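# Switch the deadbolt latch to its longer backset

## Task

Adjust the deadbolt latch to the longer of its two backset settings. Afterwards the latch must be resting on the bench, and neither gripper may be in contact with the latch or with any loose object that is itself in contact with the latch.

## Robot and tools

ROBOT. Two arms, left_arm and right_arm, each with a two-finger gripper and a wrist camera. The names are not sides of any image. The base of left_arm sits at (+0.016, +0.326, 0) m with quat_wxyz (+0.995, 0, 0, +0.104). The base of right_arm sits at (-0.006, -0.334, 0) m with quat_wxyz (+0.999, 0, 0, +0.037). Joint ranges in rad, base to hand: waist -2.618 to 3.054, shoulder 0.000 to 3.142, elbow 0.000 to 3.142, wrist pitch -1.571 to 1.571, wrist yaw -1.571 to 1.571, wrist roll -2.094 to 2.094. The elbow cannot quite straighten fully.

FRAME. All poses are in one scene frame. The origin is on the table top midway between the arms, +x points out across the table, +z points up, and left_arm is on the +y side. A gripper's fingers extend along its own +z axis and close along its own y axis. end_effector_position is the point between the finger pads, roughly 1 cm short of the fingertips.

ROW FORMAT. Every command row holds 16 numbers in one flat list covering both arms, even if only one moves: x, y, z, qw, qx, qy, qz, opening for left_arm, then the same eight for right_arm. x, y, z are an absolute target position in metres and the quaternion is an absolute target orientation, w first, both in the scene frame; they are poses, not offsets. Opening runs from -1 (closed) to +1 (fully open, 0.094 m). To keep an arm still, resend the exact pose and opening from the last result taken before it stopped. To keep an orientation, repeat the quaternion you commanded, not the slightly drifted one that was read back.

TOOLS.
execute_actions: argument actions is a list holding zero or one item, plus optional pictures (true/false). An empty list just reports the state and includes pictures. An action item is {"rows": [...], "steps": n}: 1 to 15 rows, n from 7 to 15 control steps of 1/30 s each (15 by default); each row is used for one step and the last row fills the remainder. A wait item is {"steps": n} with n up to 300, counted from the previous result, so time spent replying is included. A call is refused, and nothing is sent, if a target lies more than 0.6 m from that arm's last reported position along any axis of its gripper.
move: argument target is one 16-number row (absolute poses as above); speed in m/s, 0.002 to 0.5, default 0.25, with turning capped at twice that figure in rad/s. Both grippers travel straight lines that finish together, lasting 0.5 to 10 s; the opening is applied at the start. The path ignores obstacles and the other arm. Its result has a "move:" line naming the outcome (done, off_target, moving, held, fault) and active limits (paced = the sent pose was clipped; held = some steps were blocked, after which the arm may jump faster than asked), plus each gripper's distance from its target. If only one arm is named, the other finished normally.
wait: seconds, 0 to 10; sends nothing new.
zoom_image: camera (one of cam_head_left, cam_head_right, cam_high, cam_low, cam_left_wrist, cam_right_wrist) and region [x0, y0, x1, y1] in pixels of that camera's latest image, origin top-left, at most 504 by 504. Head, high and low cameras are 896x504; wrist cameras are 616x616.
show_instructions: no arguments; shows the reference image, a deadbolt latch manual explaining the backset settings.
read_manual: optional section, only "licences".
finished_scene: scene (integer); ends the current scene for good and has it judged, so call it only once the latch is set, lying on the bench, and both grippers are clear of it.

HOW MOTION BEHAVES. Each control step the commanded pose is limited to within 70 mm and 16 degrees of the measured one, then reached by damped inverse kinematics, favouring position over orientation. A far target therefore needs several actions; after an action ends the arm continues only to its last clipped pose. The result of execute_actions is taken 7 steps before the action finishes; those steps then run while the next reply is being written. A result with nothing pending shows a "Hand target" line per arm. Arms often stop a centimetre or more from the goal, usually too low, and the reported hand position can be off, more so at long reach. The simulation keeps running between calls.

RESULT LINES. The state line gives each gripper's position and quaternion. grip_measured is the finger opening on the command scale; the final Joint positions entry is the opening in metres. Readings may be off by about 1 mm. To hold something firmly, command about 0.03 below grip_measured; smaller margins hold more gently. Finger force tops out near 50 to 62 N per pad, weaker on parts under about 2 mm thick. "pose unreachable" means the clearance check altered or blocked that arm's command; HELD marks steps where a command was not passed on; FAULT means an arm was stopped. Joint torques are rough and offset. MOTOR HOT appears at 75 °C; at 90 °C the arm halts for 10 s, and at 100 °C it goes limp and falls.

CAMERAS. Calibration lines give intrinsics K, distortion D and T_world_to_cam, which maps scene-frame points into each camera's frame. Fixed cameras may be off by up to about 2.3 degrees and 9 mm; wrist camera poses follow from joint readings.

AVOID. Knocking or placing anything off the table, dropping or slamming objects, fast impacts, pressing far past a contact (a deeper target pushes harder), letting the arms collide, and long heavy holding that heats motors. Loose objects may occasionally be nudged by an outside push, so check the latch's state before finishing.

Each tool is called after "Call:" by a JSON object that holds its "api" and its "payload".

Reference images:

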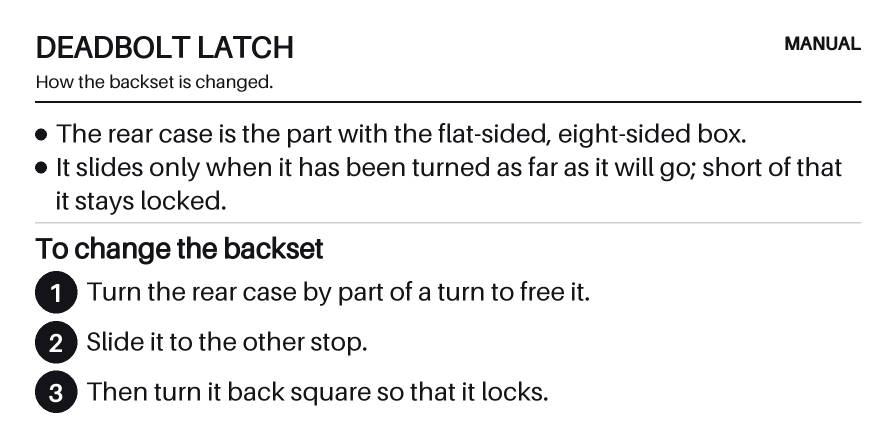

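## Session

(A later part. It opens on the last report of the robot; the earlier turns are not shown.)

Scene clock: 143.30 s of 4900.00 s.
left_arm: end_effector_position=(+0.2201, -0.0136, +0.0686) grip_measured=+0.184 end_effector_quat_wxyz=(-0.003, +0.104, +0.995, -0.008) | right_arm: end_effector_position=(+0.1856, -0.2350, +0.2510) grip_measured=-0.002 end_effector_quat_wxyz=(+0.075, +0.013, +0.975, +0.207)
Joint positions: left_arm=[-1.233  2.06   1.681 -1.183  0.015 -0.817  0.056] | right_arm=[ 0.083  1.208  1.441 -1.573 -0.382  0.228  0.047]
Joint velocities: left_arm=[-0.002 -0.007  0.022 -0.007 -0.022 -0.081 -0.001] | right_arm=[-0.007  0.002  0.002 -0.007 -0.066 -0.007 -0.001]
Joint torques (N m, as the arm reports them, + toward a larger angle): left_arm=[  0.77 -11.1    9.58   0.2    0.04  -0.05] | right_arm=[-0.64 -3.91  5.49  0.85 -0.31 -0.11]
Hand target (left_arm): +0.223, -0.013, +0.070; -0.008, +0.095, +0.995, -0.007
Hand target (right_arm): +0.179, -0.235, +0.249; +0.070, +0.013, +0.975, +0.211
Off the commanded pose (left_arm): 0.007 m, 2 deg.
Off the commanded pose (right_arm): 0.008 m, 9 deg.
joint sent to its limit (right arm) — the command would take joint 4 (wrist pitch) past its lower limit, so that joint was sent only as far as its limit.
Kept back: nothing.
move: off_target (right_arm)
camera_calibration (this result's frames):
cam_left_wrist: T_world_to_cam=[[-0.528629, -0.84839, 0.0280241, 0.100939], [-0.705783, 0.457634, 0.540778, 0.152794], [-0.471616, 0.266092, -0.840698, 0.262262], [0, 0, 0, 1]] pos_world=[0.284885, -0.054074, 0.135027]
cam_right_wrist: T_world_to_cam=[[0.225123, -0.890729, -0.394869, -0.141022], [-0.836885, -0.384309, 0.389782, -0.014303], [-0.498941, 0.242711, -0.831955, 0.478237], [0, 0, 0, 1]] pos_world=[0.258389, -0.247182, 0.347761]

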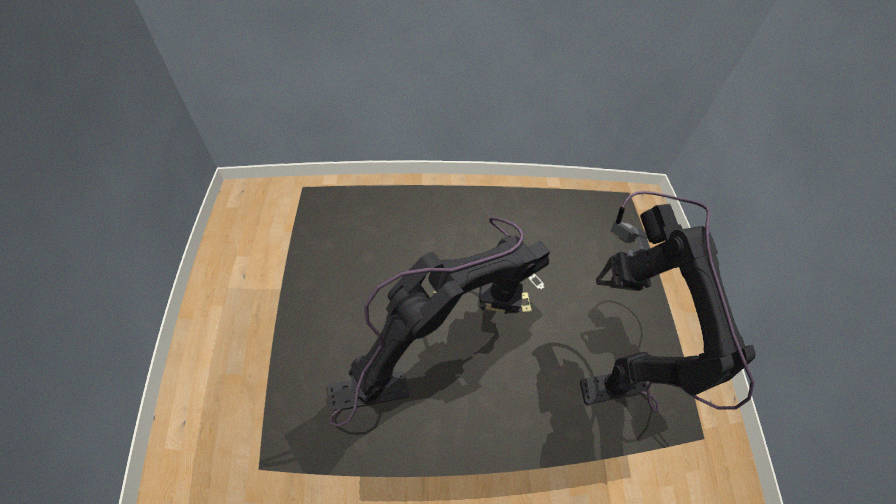

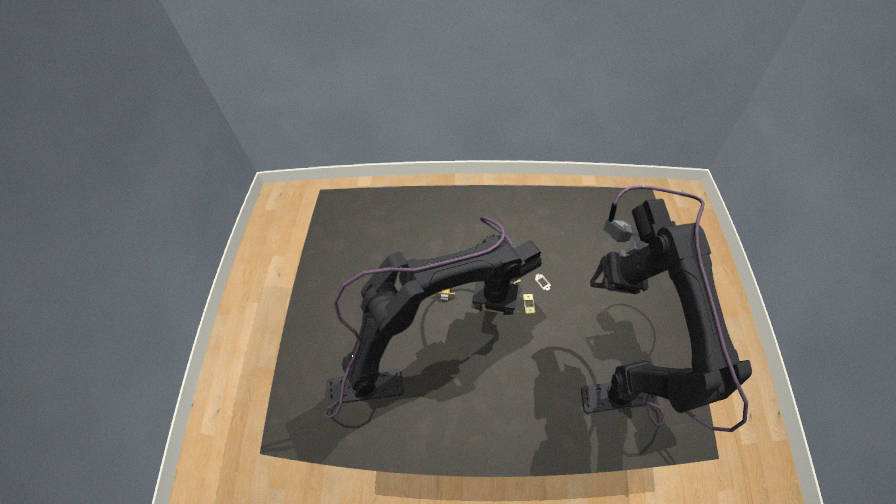

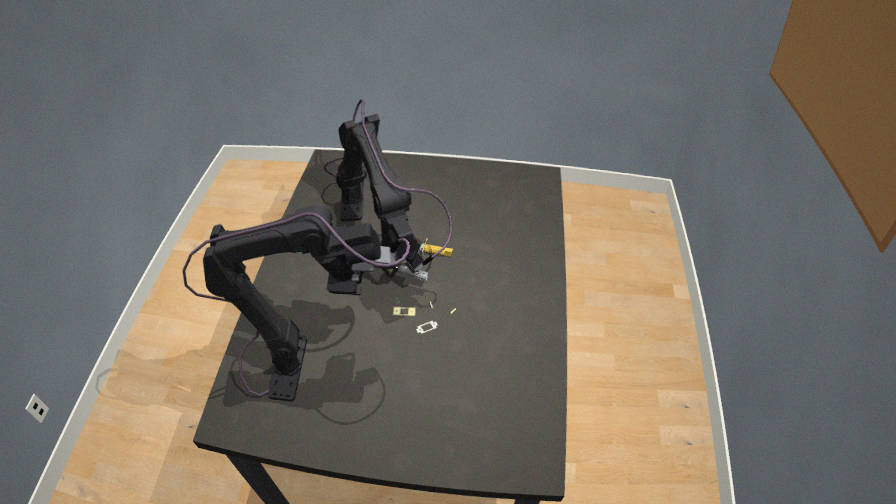

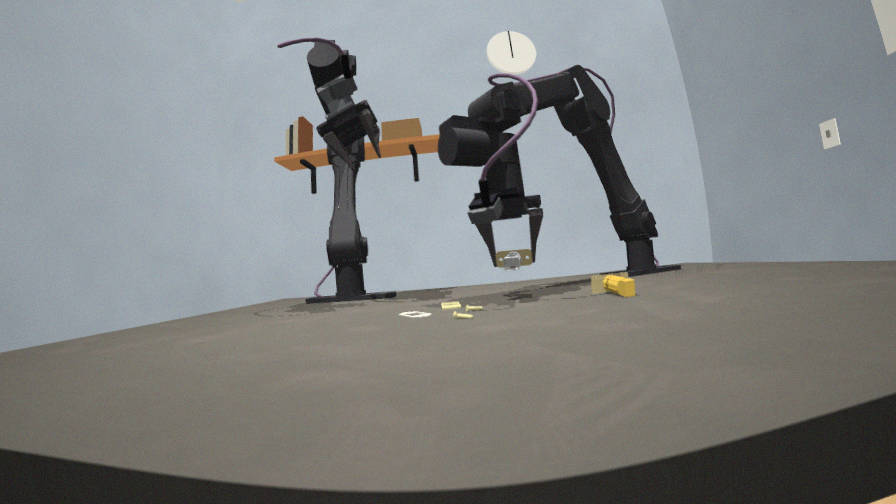

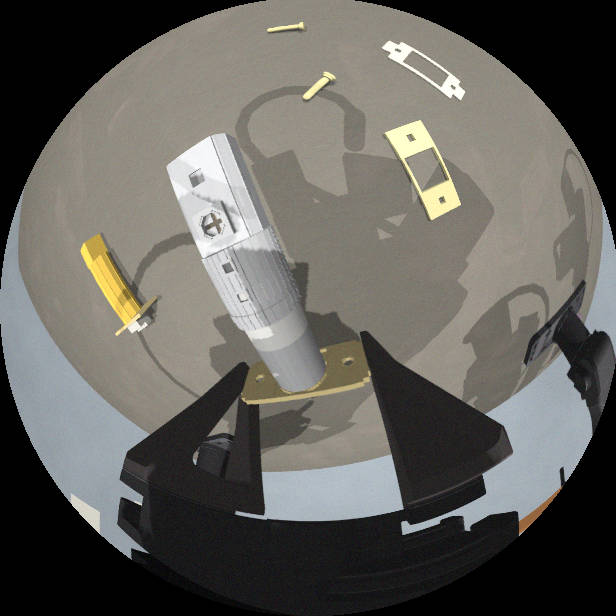

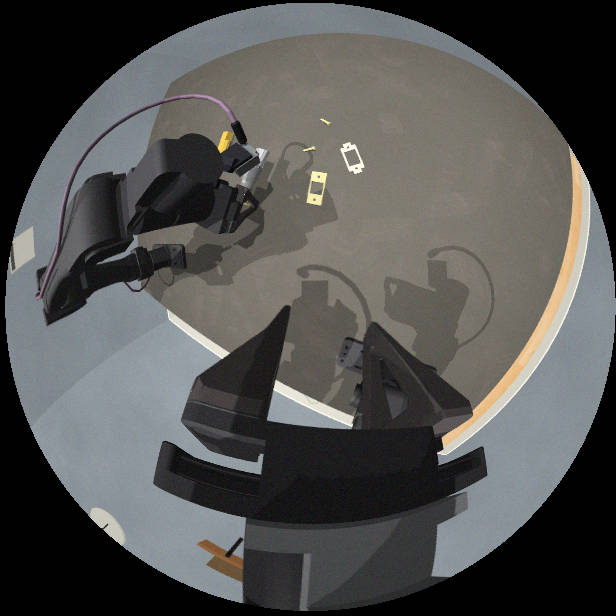

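Call:
{"api": "move", "payload": {"target": [0.22, -0.01, 0.016, 0.0, 0.09, 0.996, 0.0, 0.10, 0.18, -0.24, 0.25, 0.07, 0.013, 0.975, 0.21, 0.0], "speed": 0.1}}

Scene clock: 144.53 s of 4900.00 s.
left_arm: end_effector_position=(+0.2179, -0.0083, +0.0216) grip_measured=+0.184 end_effector_quat_wxyz=(-0.007, +0.092, +0.996, +0.001) | right_arm: end_effector_position=(+0.1876, -0.2390, +0.2510) grip_measured=-0.002 end_effector_quat_wxyz=(+0.079, +0.015, +0.975, +0.206)
Joint positions: left_arm=[-1.233  2.097  1.548 -1.031  0.01  -0.841  0.056] | right_arm=[ 0.061  1.208  1.441 -1.573 -0.383  0.211  0.047]
Joint velocities: left_arm=[-0.002  0.012  0.002 -0.037  0.022  0.022 -0.   ] | right_arm=[-0.022  0.002  0.002  0.037  0.022  0.007 -0.001]
Joint torques (N m, as the arm reports them, + toward a larger angle): left_arm=[ -0.12 -11.29   6.44   0.58  -0.12  -0.04] | right_arm=[-0.53 -4.45  5.42  0.86 -0.32 -0.12]
Hand target (left_arm): +0.220, -0.011, +0.016; -0.000, +0.090, +0.996, +0.000
Hand target (right_arm): +0.180, -0.239, +0.250; +0.077, +0.014, +0.974, +0.211
Off the commanded pose (left_arm): 0.006 m, 1 deg.
Off the commanded pose (right_arm): 0.008 m, 1 deg.
joint sent to its limit (right arm) — the command would take joint 4 (wrist pitch) past its lower limit, so that joint was sent only as far as its limit.
Kept back: nothing.
move: done
camera_calibration (this result's frames):
cam_left_wrist: T_world_to_cam=[[-0.507628, -0.861454, 0.0144962, 0.101235], [-0.713329, 0.42966, 0.553674, 0.175344], [-0.483193, 0.27072, -0.832608, 0.222648], [0, 0, 0, 1]] pos_world=[0.28405, -0.048404, 0.0868276]
cam_right_wrist: T_world_to_cam=[[0.222712, -0.892765, -0.391625, -0.145866], [-0.841675, -0.378785, 0.384845, -0.0106981], [-0.491917, 0.243911, -0.835778, 0.48019], [0, 0, 0, 1]] pos_world=[0.259695, -0.2514, 0.348324]

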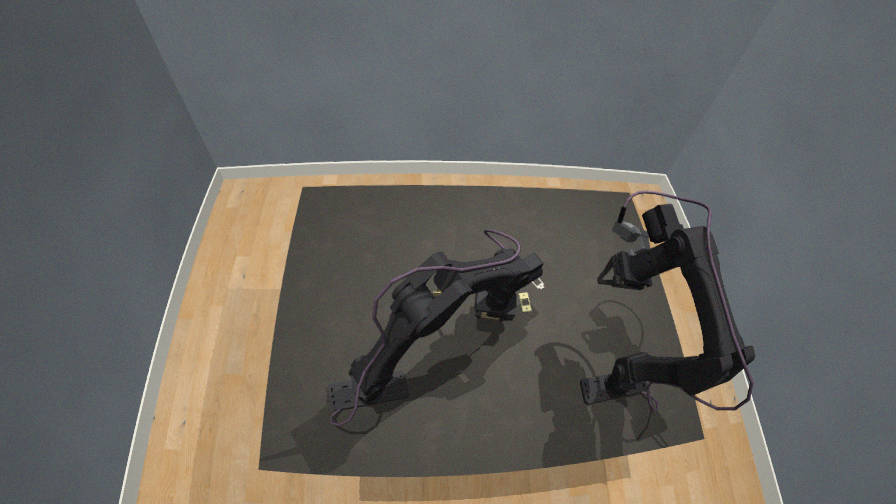

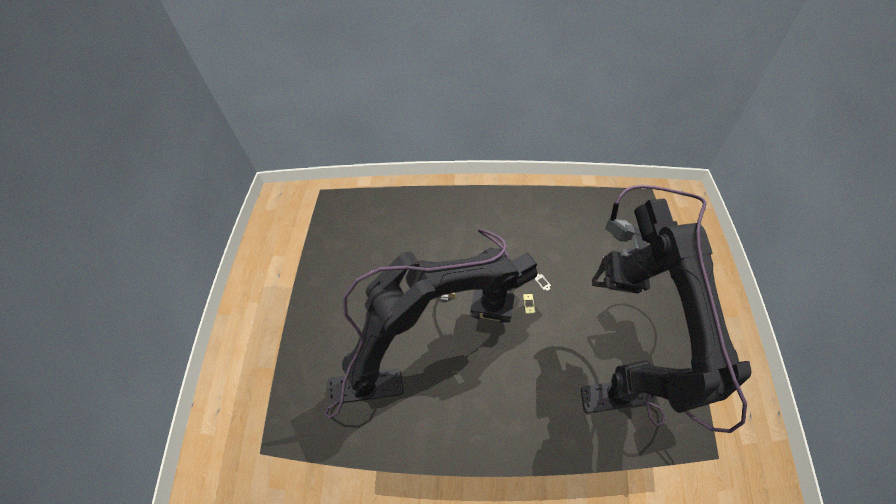

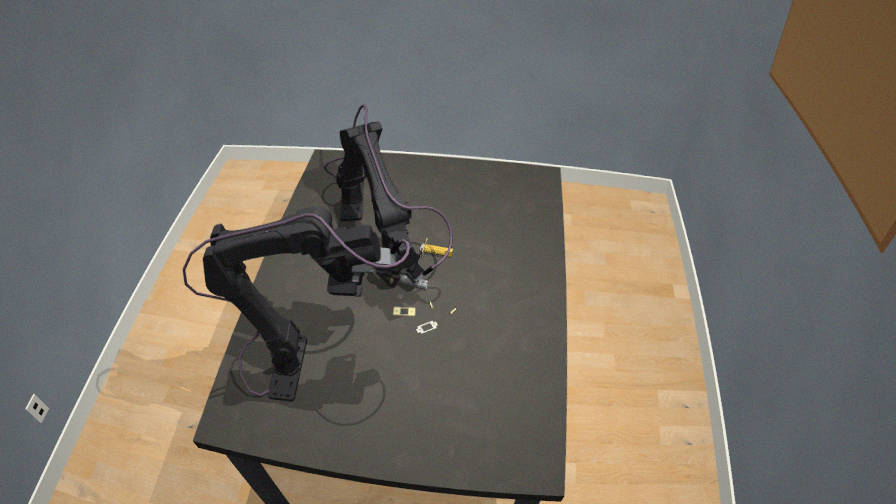

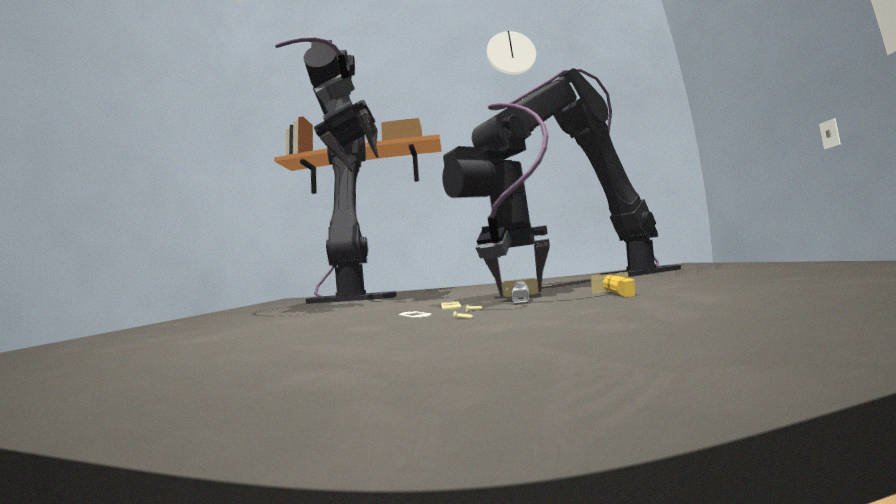

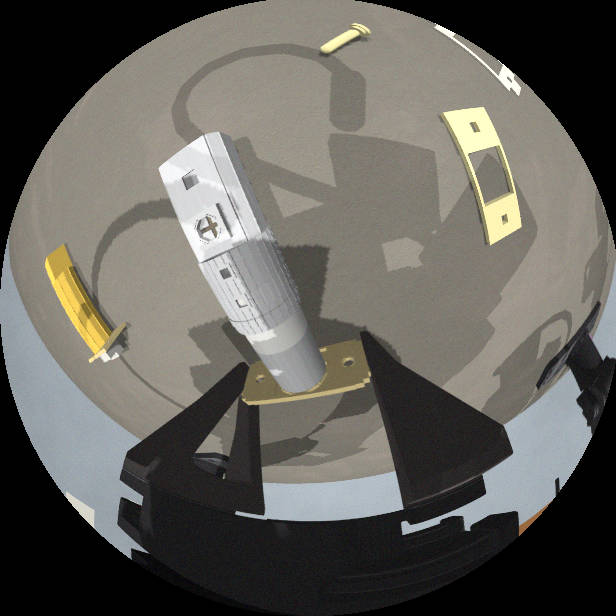

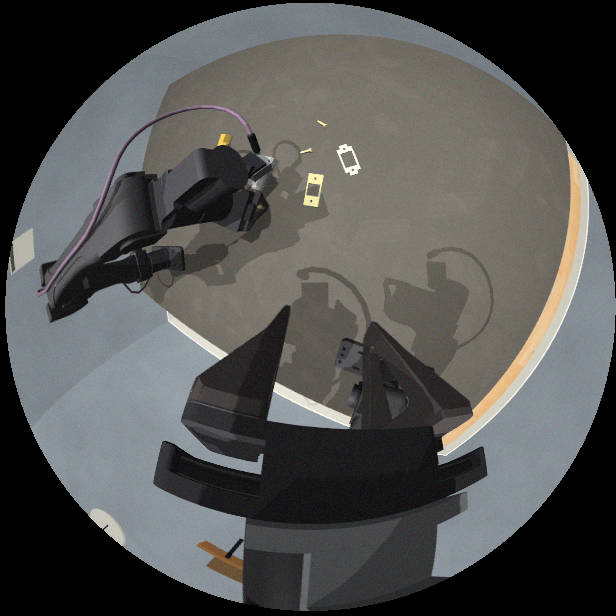

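The latch is on the bench. Release and retreat.

Call:
{"api": "execute_actions", "payload": {"actions": [{"rows": [[0.218, -0.008, 0.022, 0.0, 0.09, 0.996, 0.0, 0.7, 0.18, -0.24, 0.25, 0.07, 0.013, 0.975, 0.21, 0.0]], "steps": 12}]}}

Call:
{"api": "move", "payload": {"target": [0.20, 0.02, 0.12, 0.0, 0.09, 0.996, 0.0, 0.7, 0.18, -0.24, 0.25, 0.07, 0.013, 0.975, 0.21, 0.0], "speed": 0.2}}

Scene clock: 144.93 s of 4900.00 s.
left_arm: end_effector_position=(+0.2180, -0.0084, +0.0216) grip_measured=+0.696 end_effector_quat_wxyz=(-0.006, +0.091, +0.996, +0.001) | right_arm: end_effector_position=(+0.1876, -0.2390, +0.2510) grip_measured=-0.002 end_effector_quat_wxyz=(+0.079, +0.015, +0.975, +0.206)
Joint positions: left_arm=[-1.233  2.097  1.548 -1.03   0.009 -0.842  0.08 ] | right_arm=[ 0.061  1.208  1.441 -1.573 -0.383  0.21   0.047]
Joint velocities: left_arm=[0.002 0.007 0.002 0.022 0.037 0.022 0.002] | right_arm=[-0.002 -0.002 -0.022  0.022 -0.051 -0.037  0.   ]
Joint torques (N m, as the arm reports them, + toward a larger angle): left_arm=[ -0.25 -13.11   5.7    0.45  -0.12  -0.05] | right_arm=[-0.52 -4.46  5.48  0.84 -0.32 -0.09]
joint sent to its limit (right arm) — the command would take joint 4 (wrist pitch) past its lower limit, so that joint was sent only as far as its limit.
Steps of this call (steps 1 to 7: nothing new was sent; steps 8 to 12: the first 5 steps of this action). Readings (end_effector_position):
8: left_arm (+0.2180, -0.0084, +0.0216) | right_arm (+0.1876, -0.2390, +0.2510)
9: left_arm (+0.2180, -0.0084, +0.0216) | right_arm (+0.1876, -0.2390, +0.2510)
11: left_arm (+0.2180, -0.0084, +0.0216) | right_arm (+0.1876, -0.2390, +0.2510)
12: the state above

Scene clock: 146.33 s of 4900.00 s.
left_arm: end_effector_position=(+0.2005, +0.0205, +0.1127) grip_measured=+0.698 end_effector_quat_wxyz=(-0.005, +0.091, +0.996, -0.001) | right_arm: end_effector_position=(+0.1876, -0.2390, +0.2510) grip_measured=-0.002 end_effector_quat_wxyz=(+0.079, +0.015, +0.975, +0.206)
Joint positions: left_arm=[-1.233  1.903  1.635 -1.308  0.009 -0.843  0.08 ] | right_arm=[ 0.061  1.208  1.441 -1.573 -0.383  0.21   0.047]
Joint velocities: left_arm=[-0.002 -0.002  0.027 -0.007  0.007 -0.154  0.001] | right_arm=[-0.002 -0.017 -0.002  0.007  0.11  -0.066 -0.   ]
Joint torques (N m, as the arm reports them, + toward a larger angle): left_arm=[ -0.42 -11.56   8.69   0.18  -0.11  -0.05] | right_arm=[-0.56 -4.4   5.45  0.83 -0.33 -0.11]
Hand target (left_arm): +0.200, +0.021, +0.120; +0.000, +0.090, +0.996, -0.000
Hand target (right_arm): +0.180, -0.239, +0.250; +0.077, +0.014, +0.974, +0.211
Off your previous action's commanded pose (left_arm): 0.001 m, 1 deg at its last step (step 7 of this call).
Off your previous action's commanded pose (right_arm): 0.008 m, 1 deg at its last step (step 7 of this call).
Off the commanded pose (left_arm): 0.007 m, 1 deg.
Off the commanded pose (right_arm): 0.008 m, 1 deg.
joint sent to its limit (right arm) — the command would take joint 4 (wrist pitch) past its lower limit, so that joint was sent only as far as its limit.
Kept back: nothing.
move: done
camera_calibration (this result's frames):
cam_left_wrist: T_world_to_cam=[[-0.506029, -0.862363, 0.016309, 0.115362], [-0.71564, 0.430337, 0.550154, 0.101006], [-0.481451, 0.266722, -0.834904, 0.282323], [0, 0, 0, 1]] pos_world=[0.266585, -0.0192843, 0.178262]
cam_right_wrist: T_world_to_cam=[[0.223446, -0.892659, -0.391448, -0.146023], [-0.841531, -0.379318, 0.384635, -0.0107998], [-0.491831, 0.24347, -0.835957, 0.480113], [0, 0, 0, 1]] pos_world=[0.259674, -0.251338, 0.348348]

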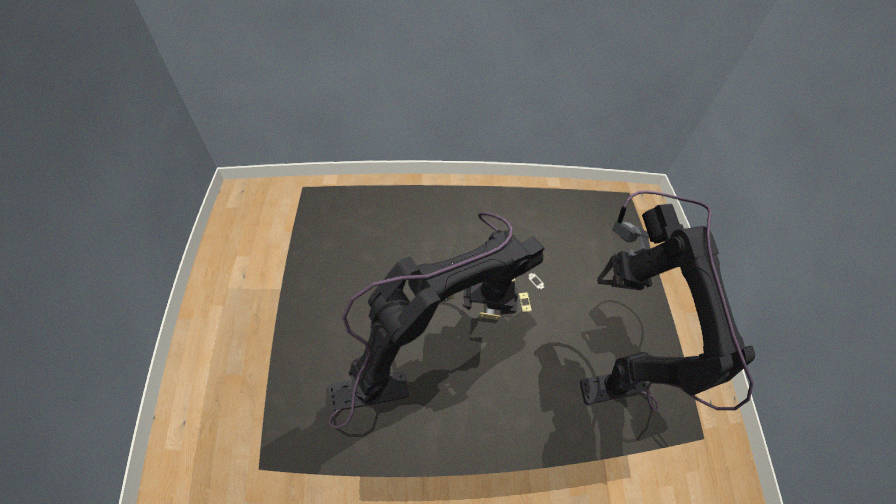

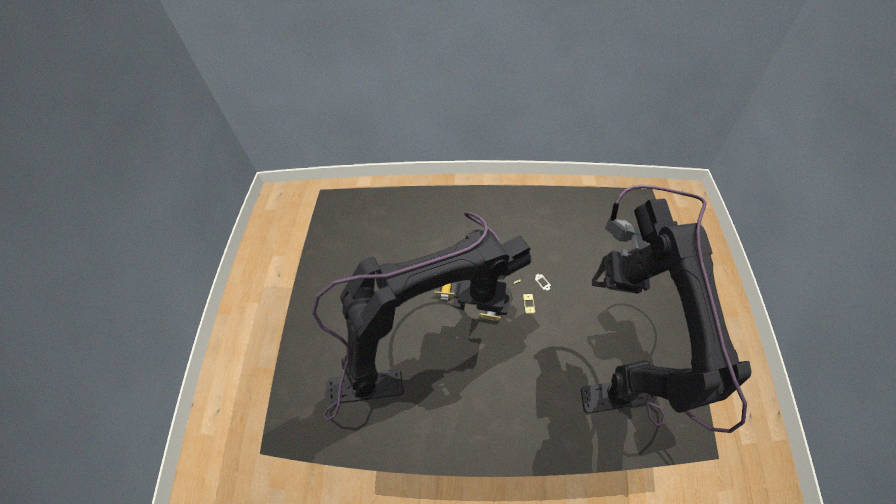

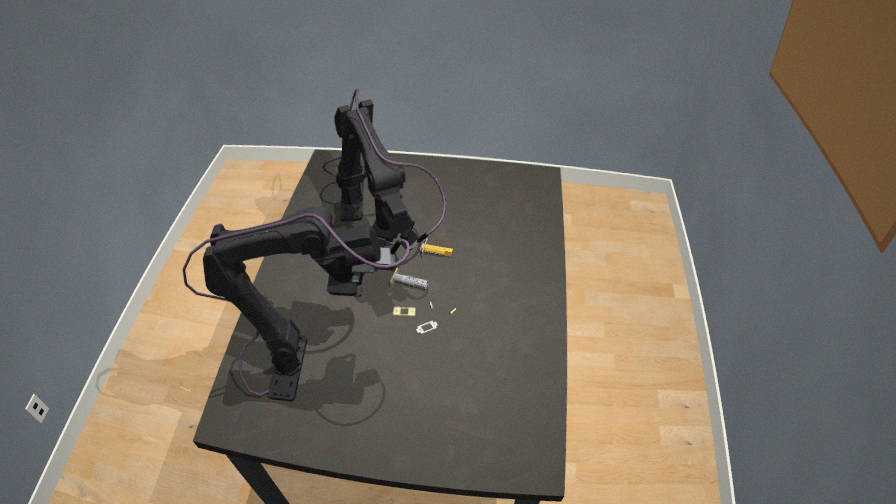

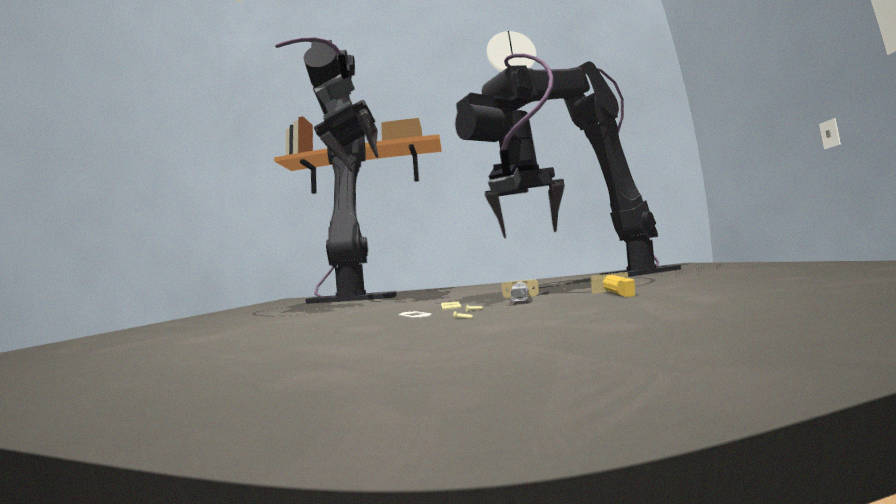

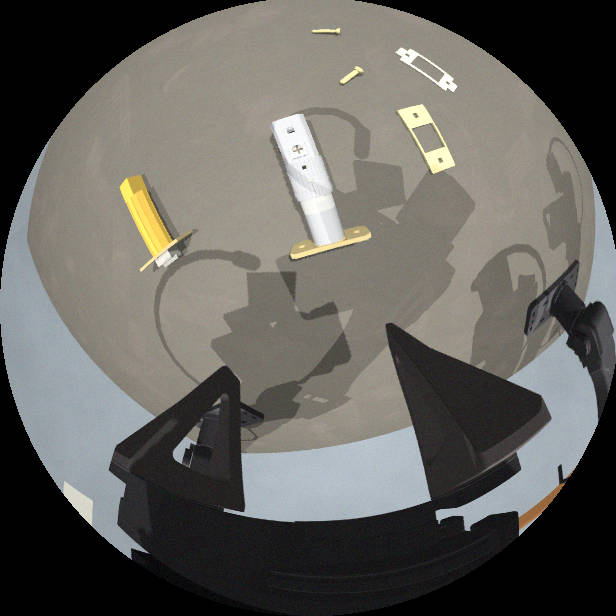

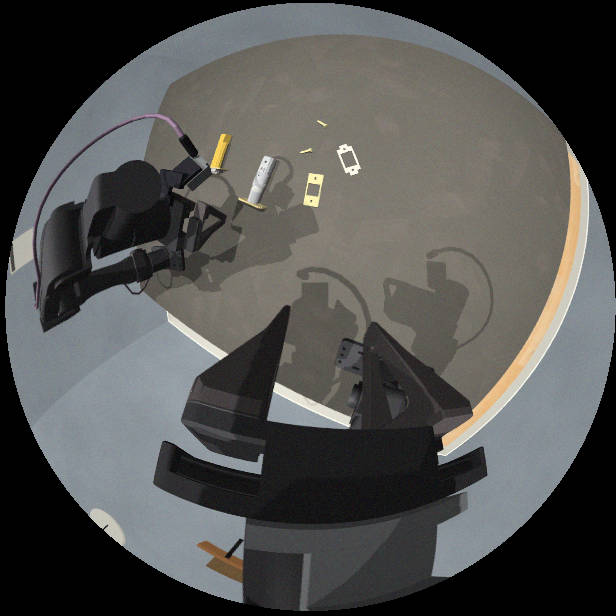

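The latch sits on the bench at the longer backset and is turned back square. Neither arm is touching it.

Call:
{"api": "finished_scene", "payload": {"scene": 1}}

The scene is finished: the task was done.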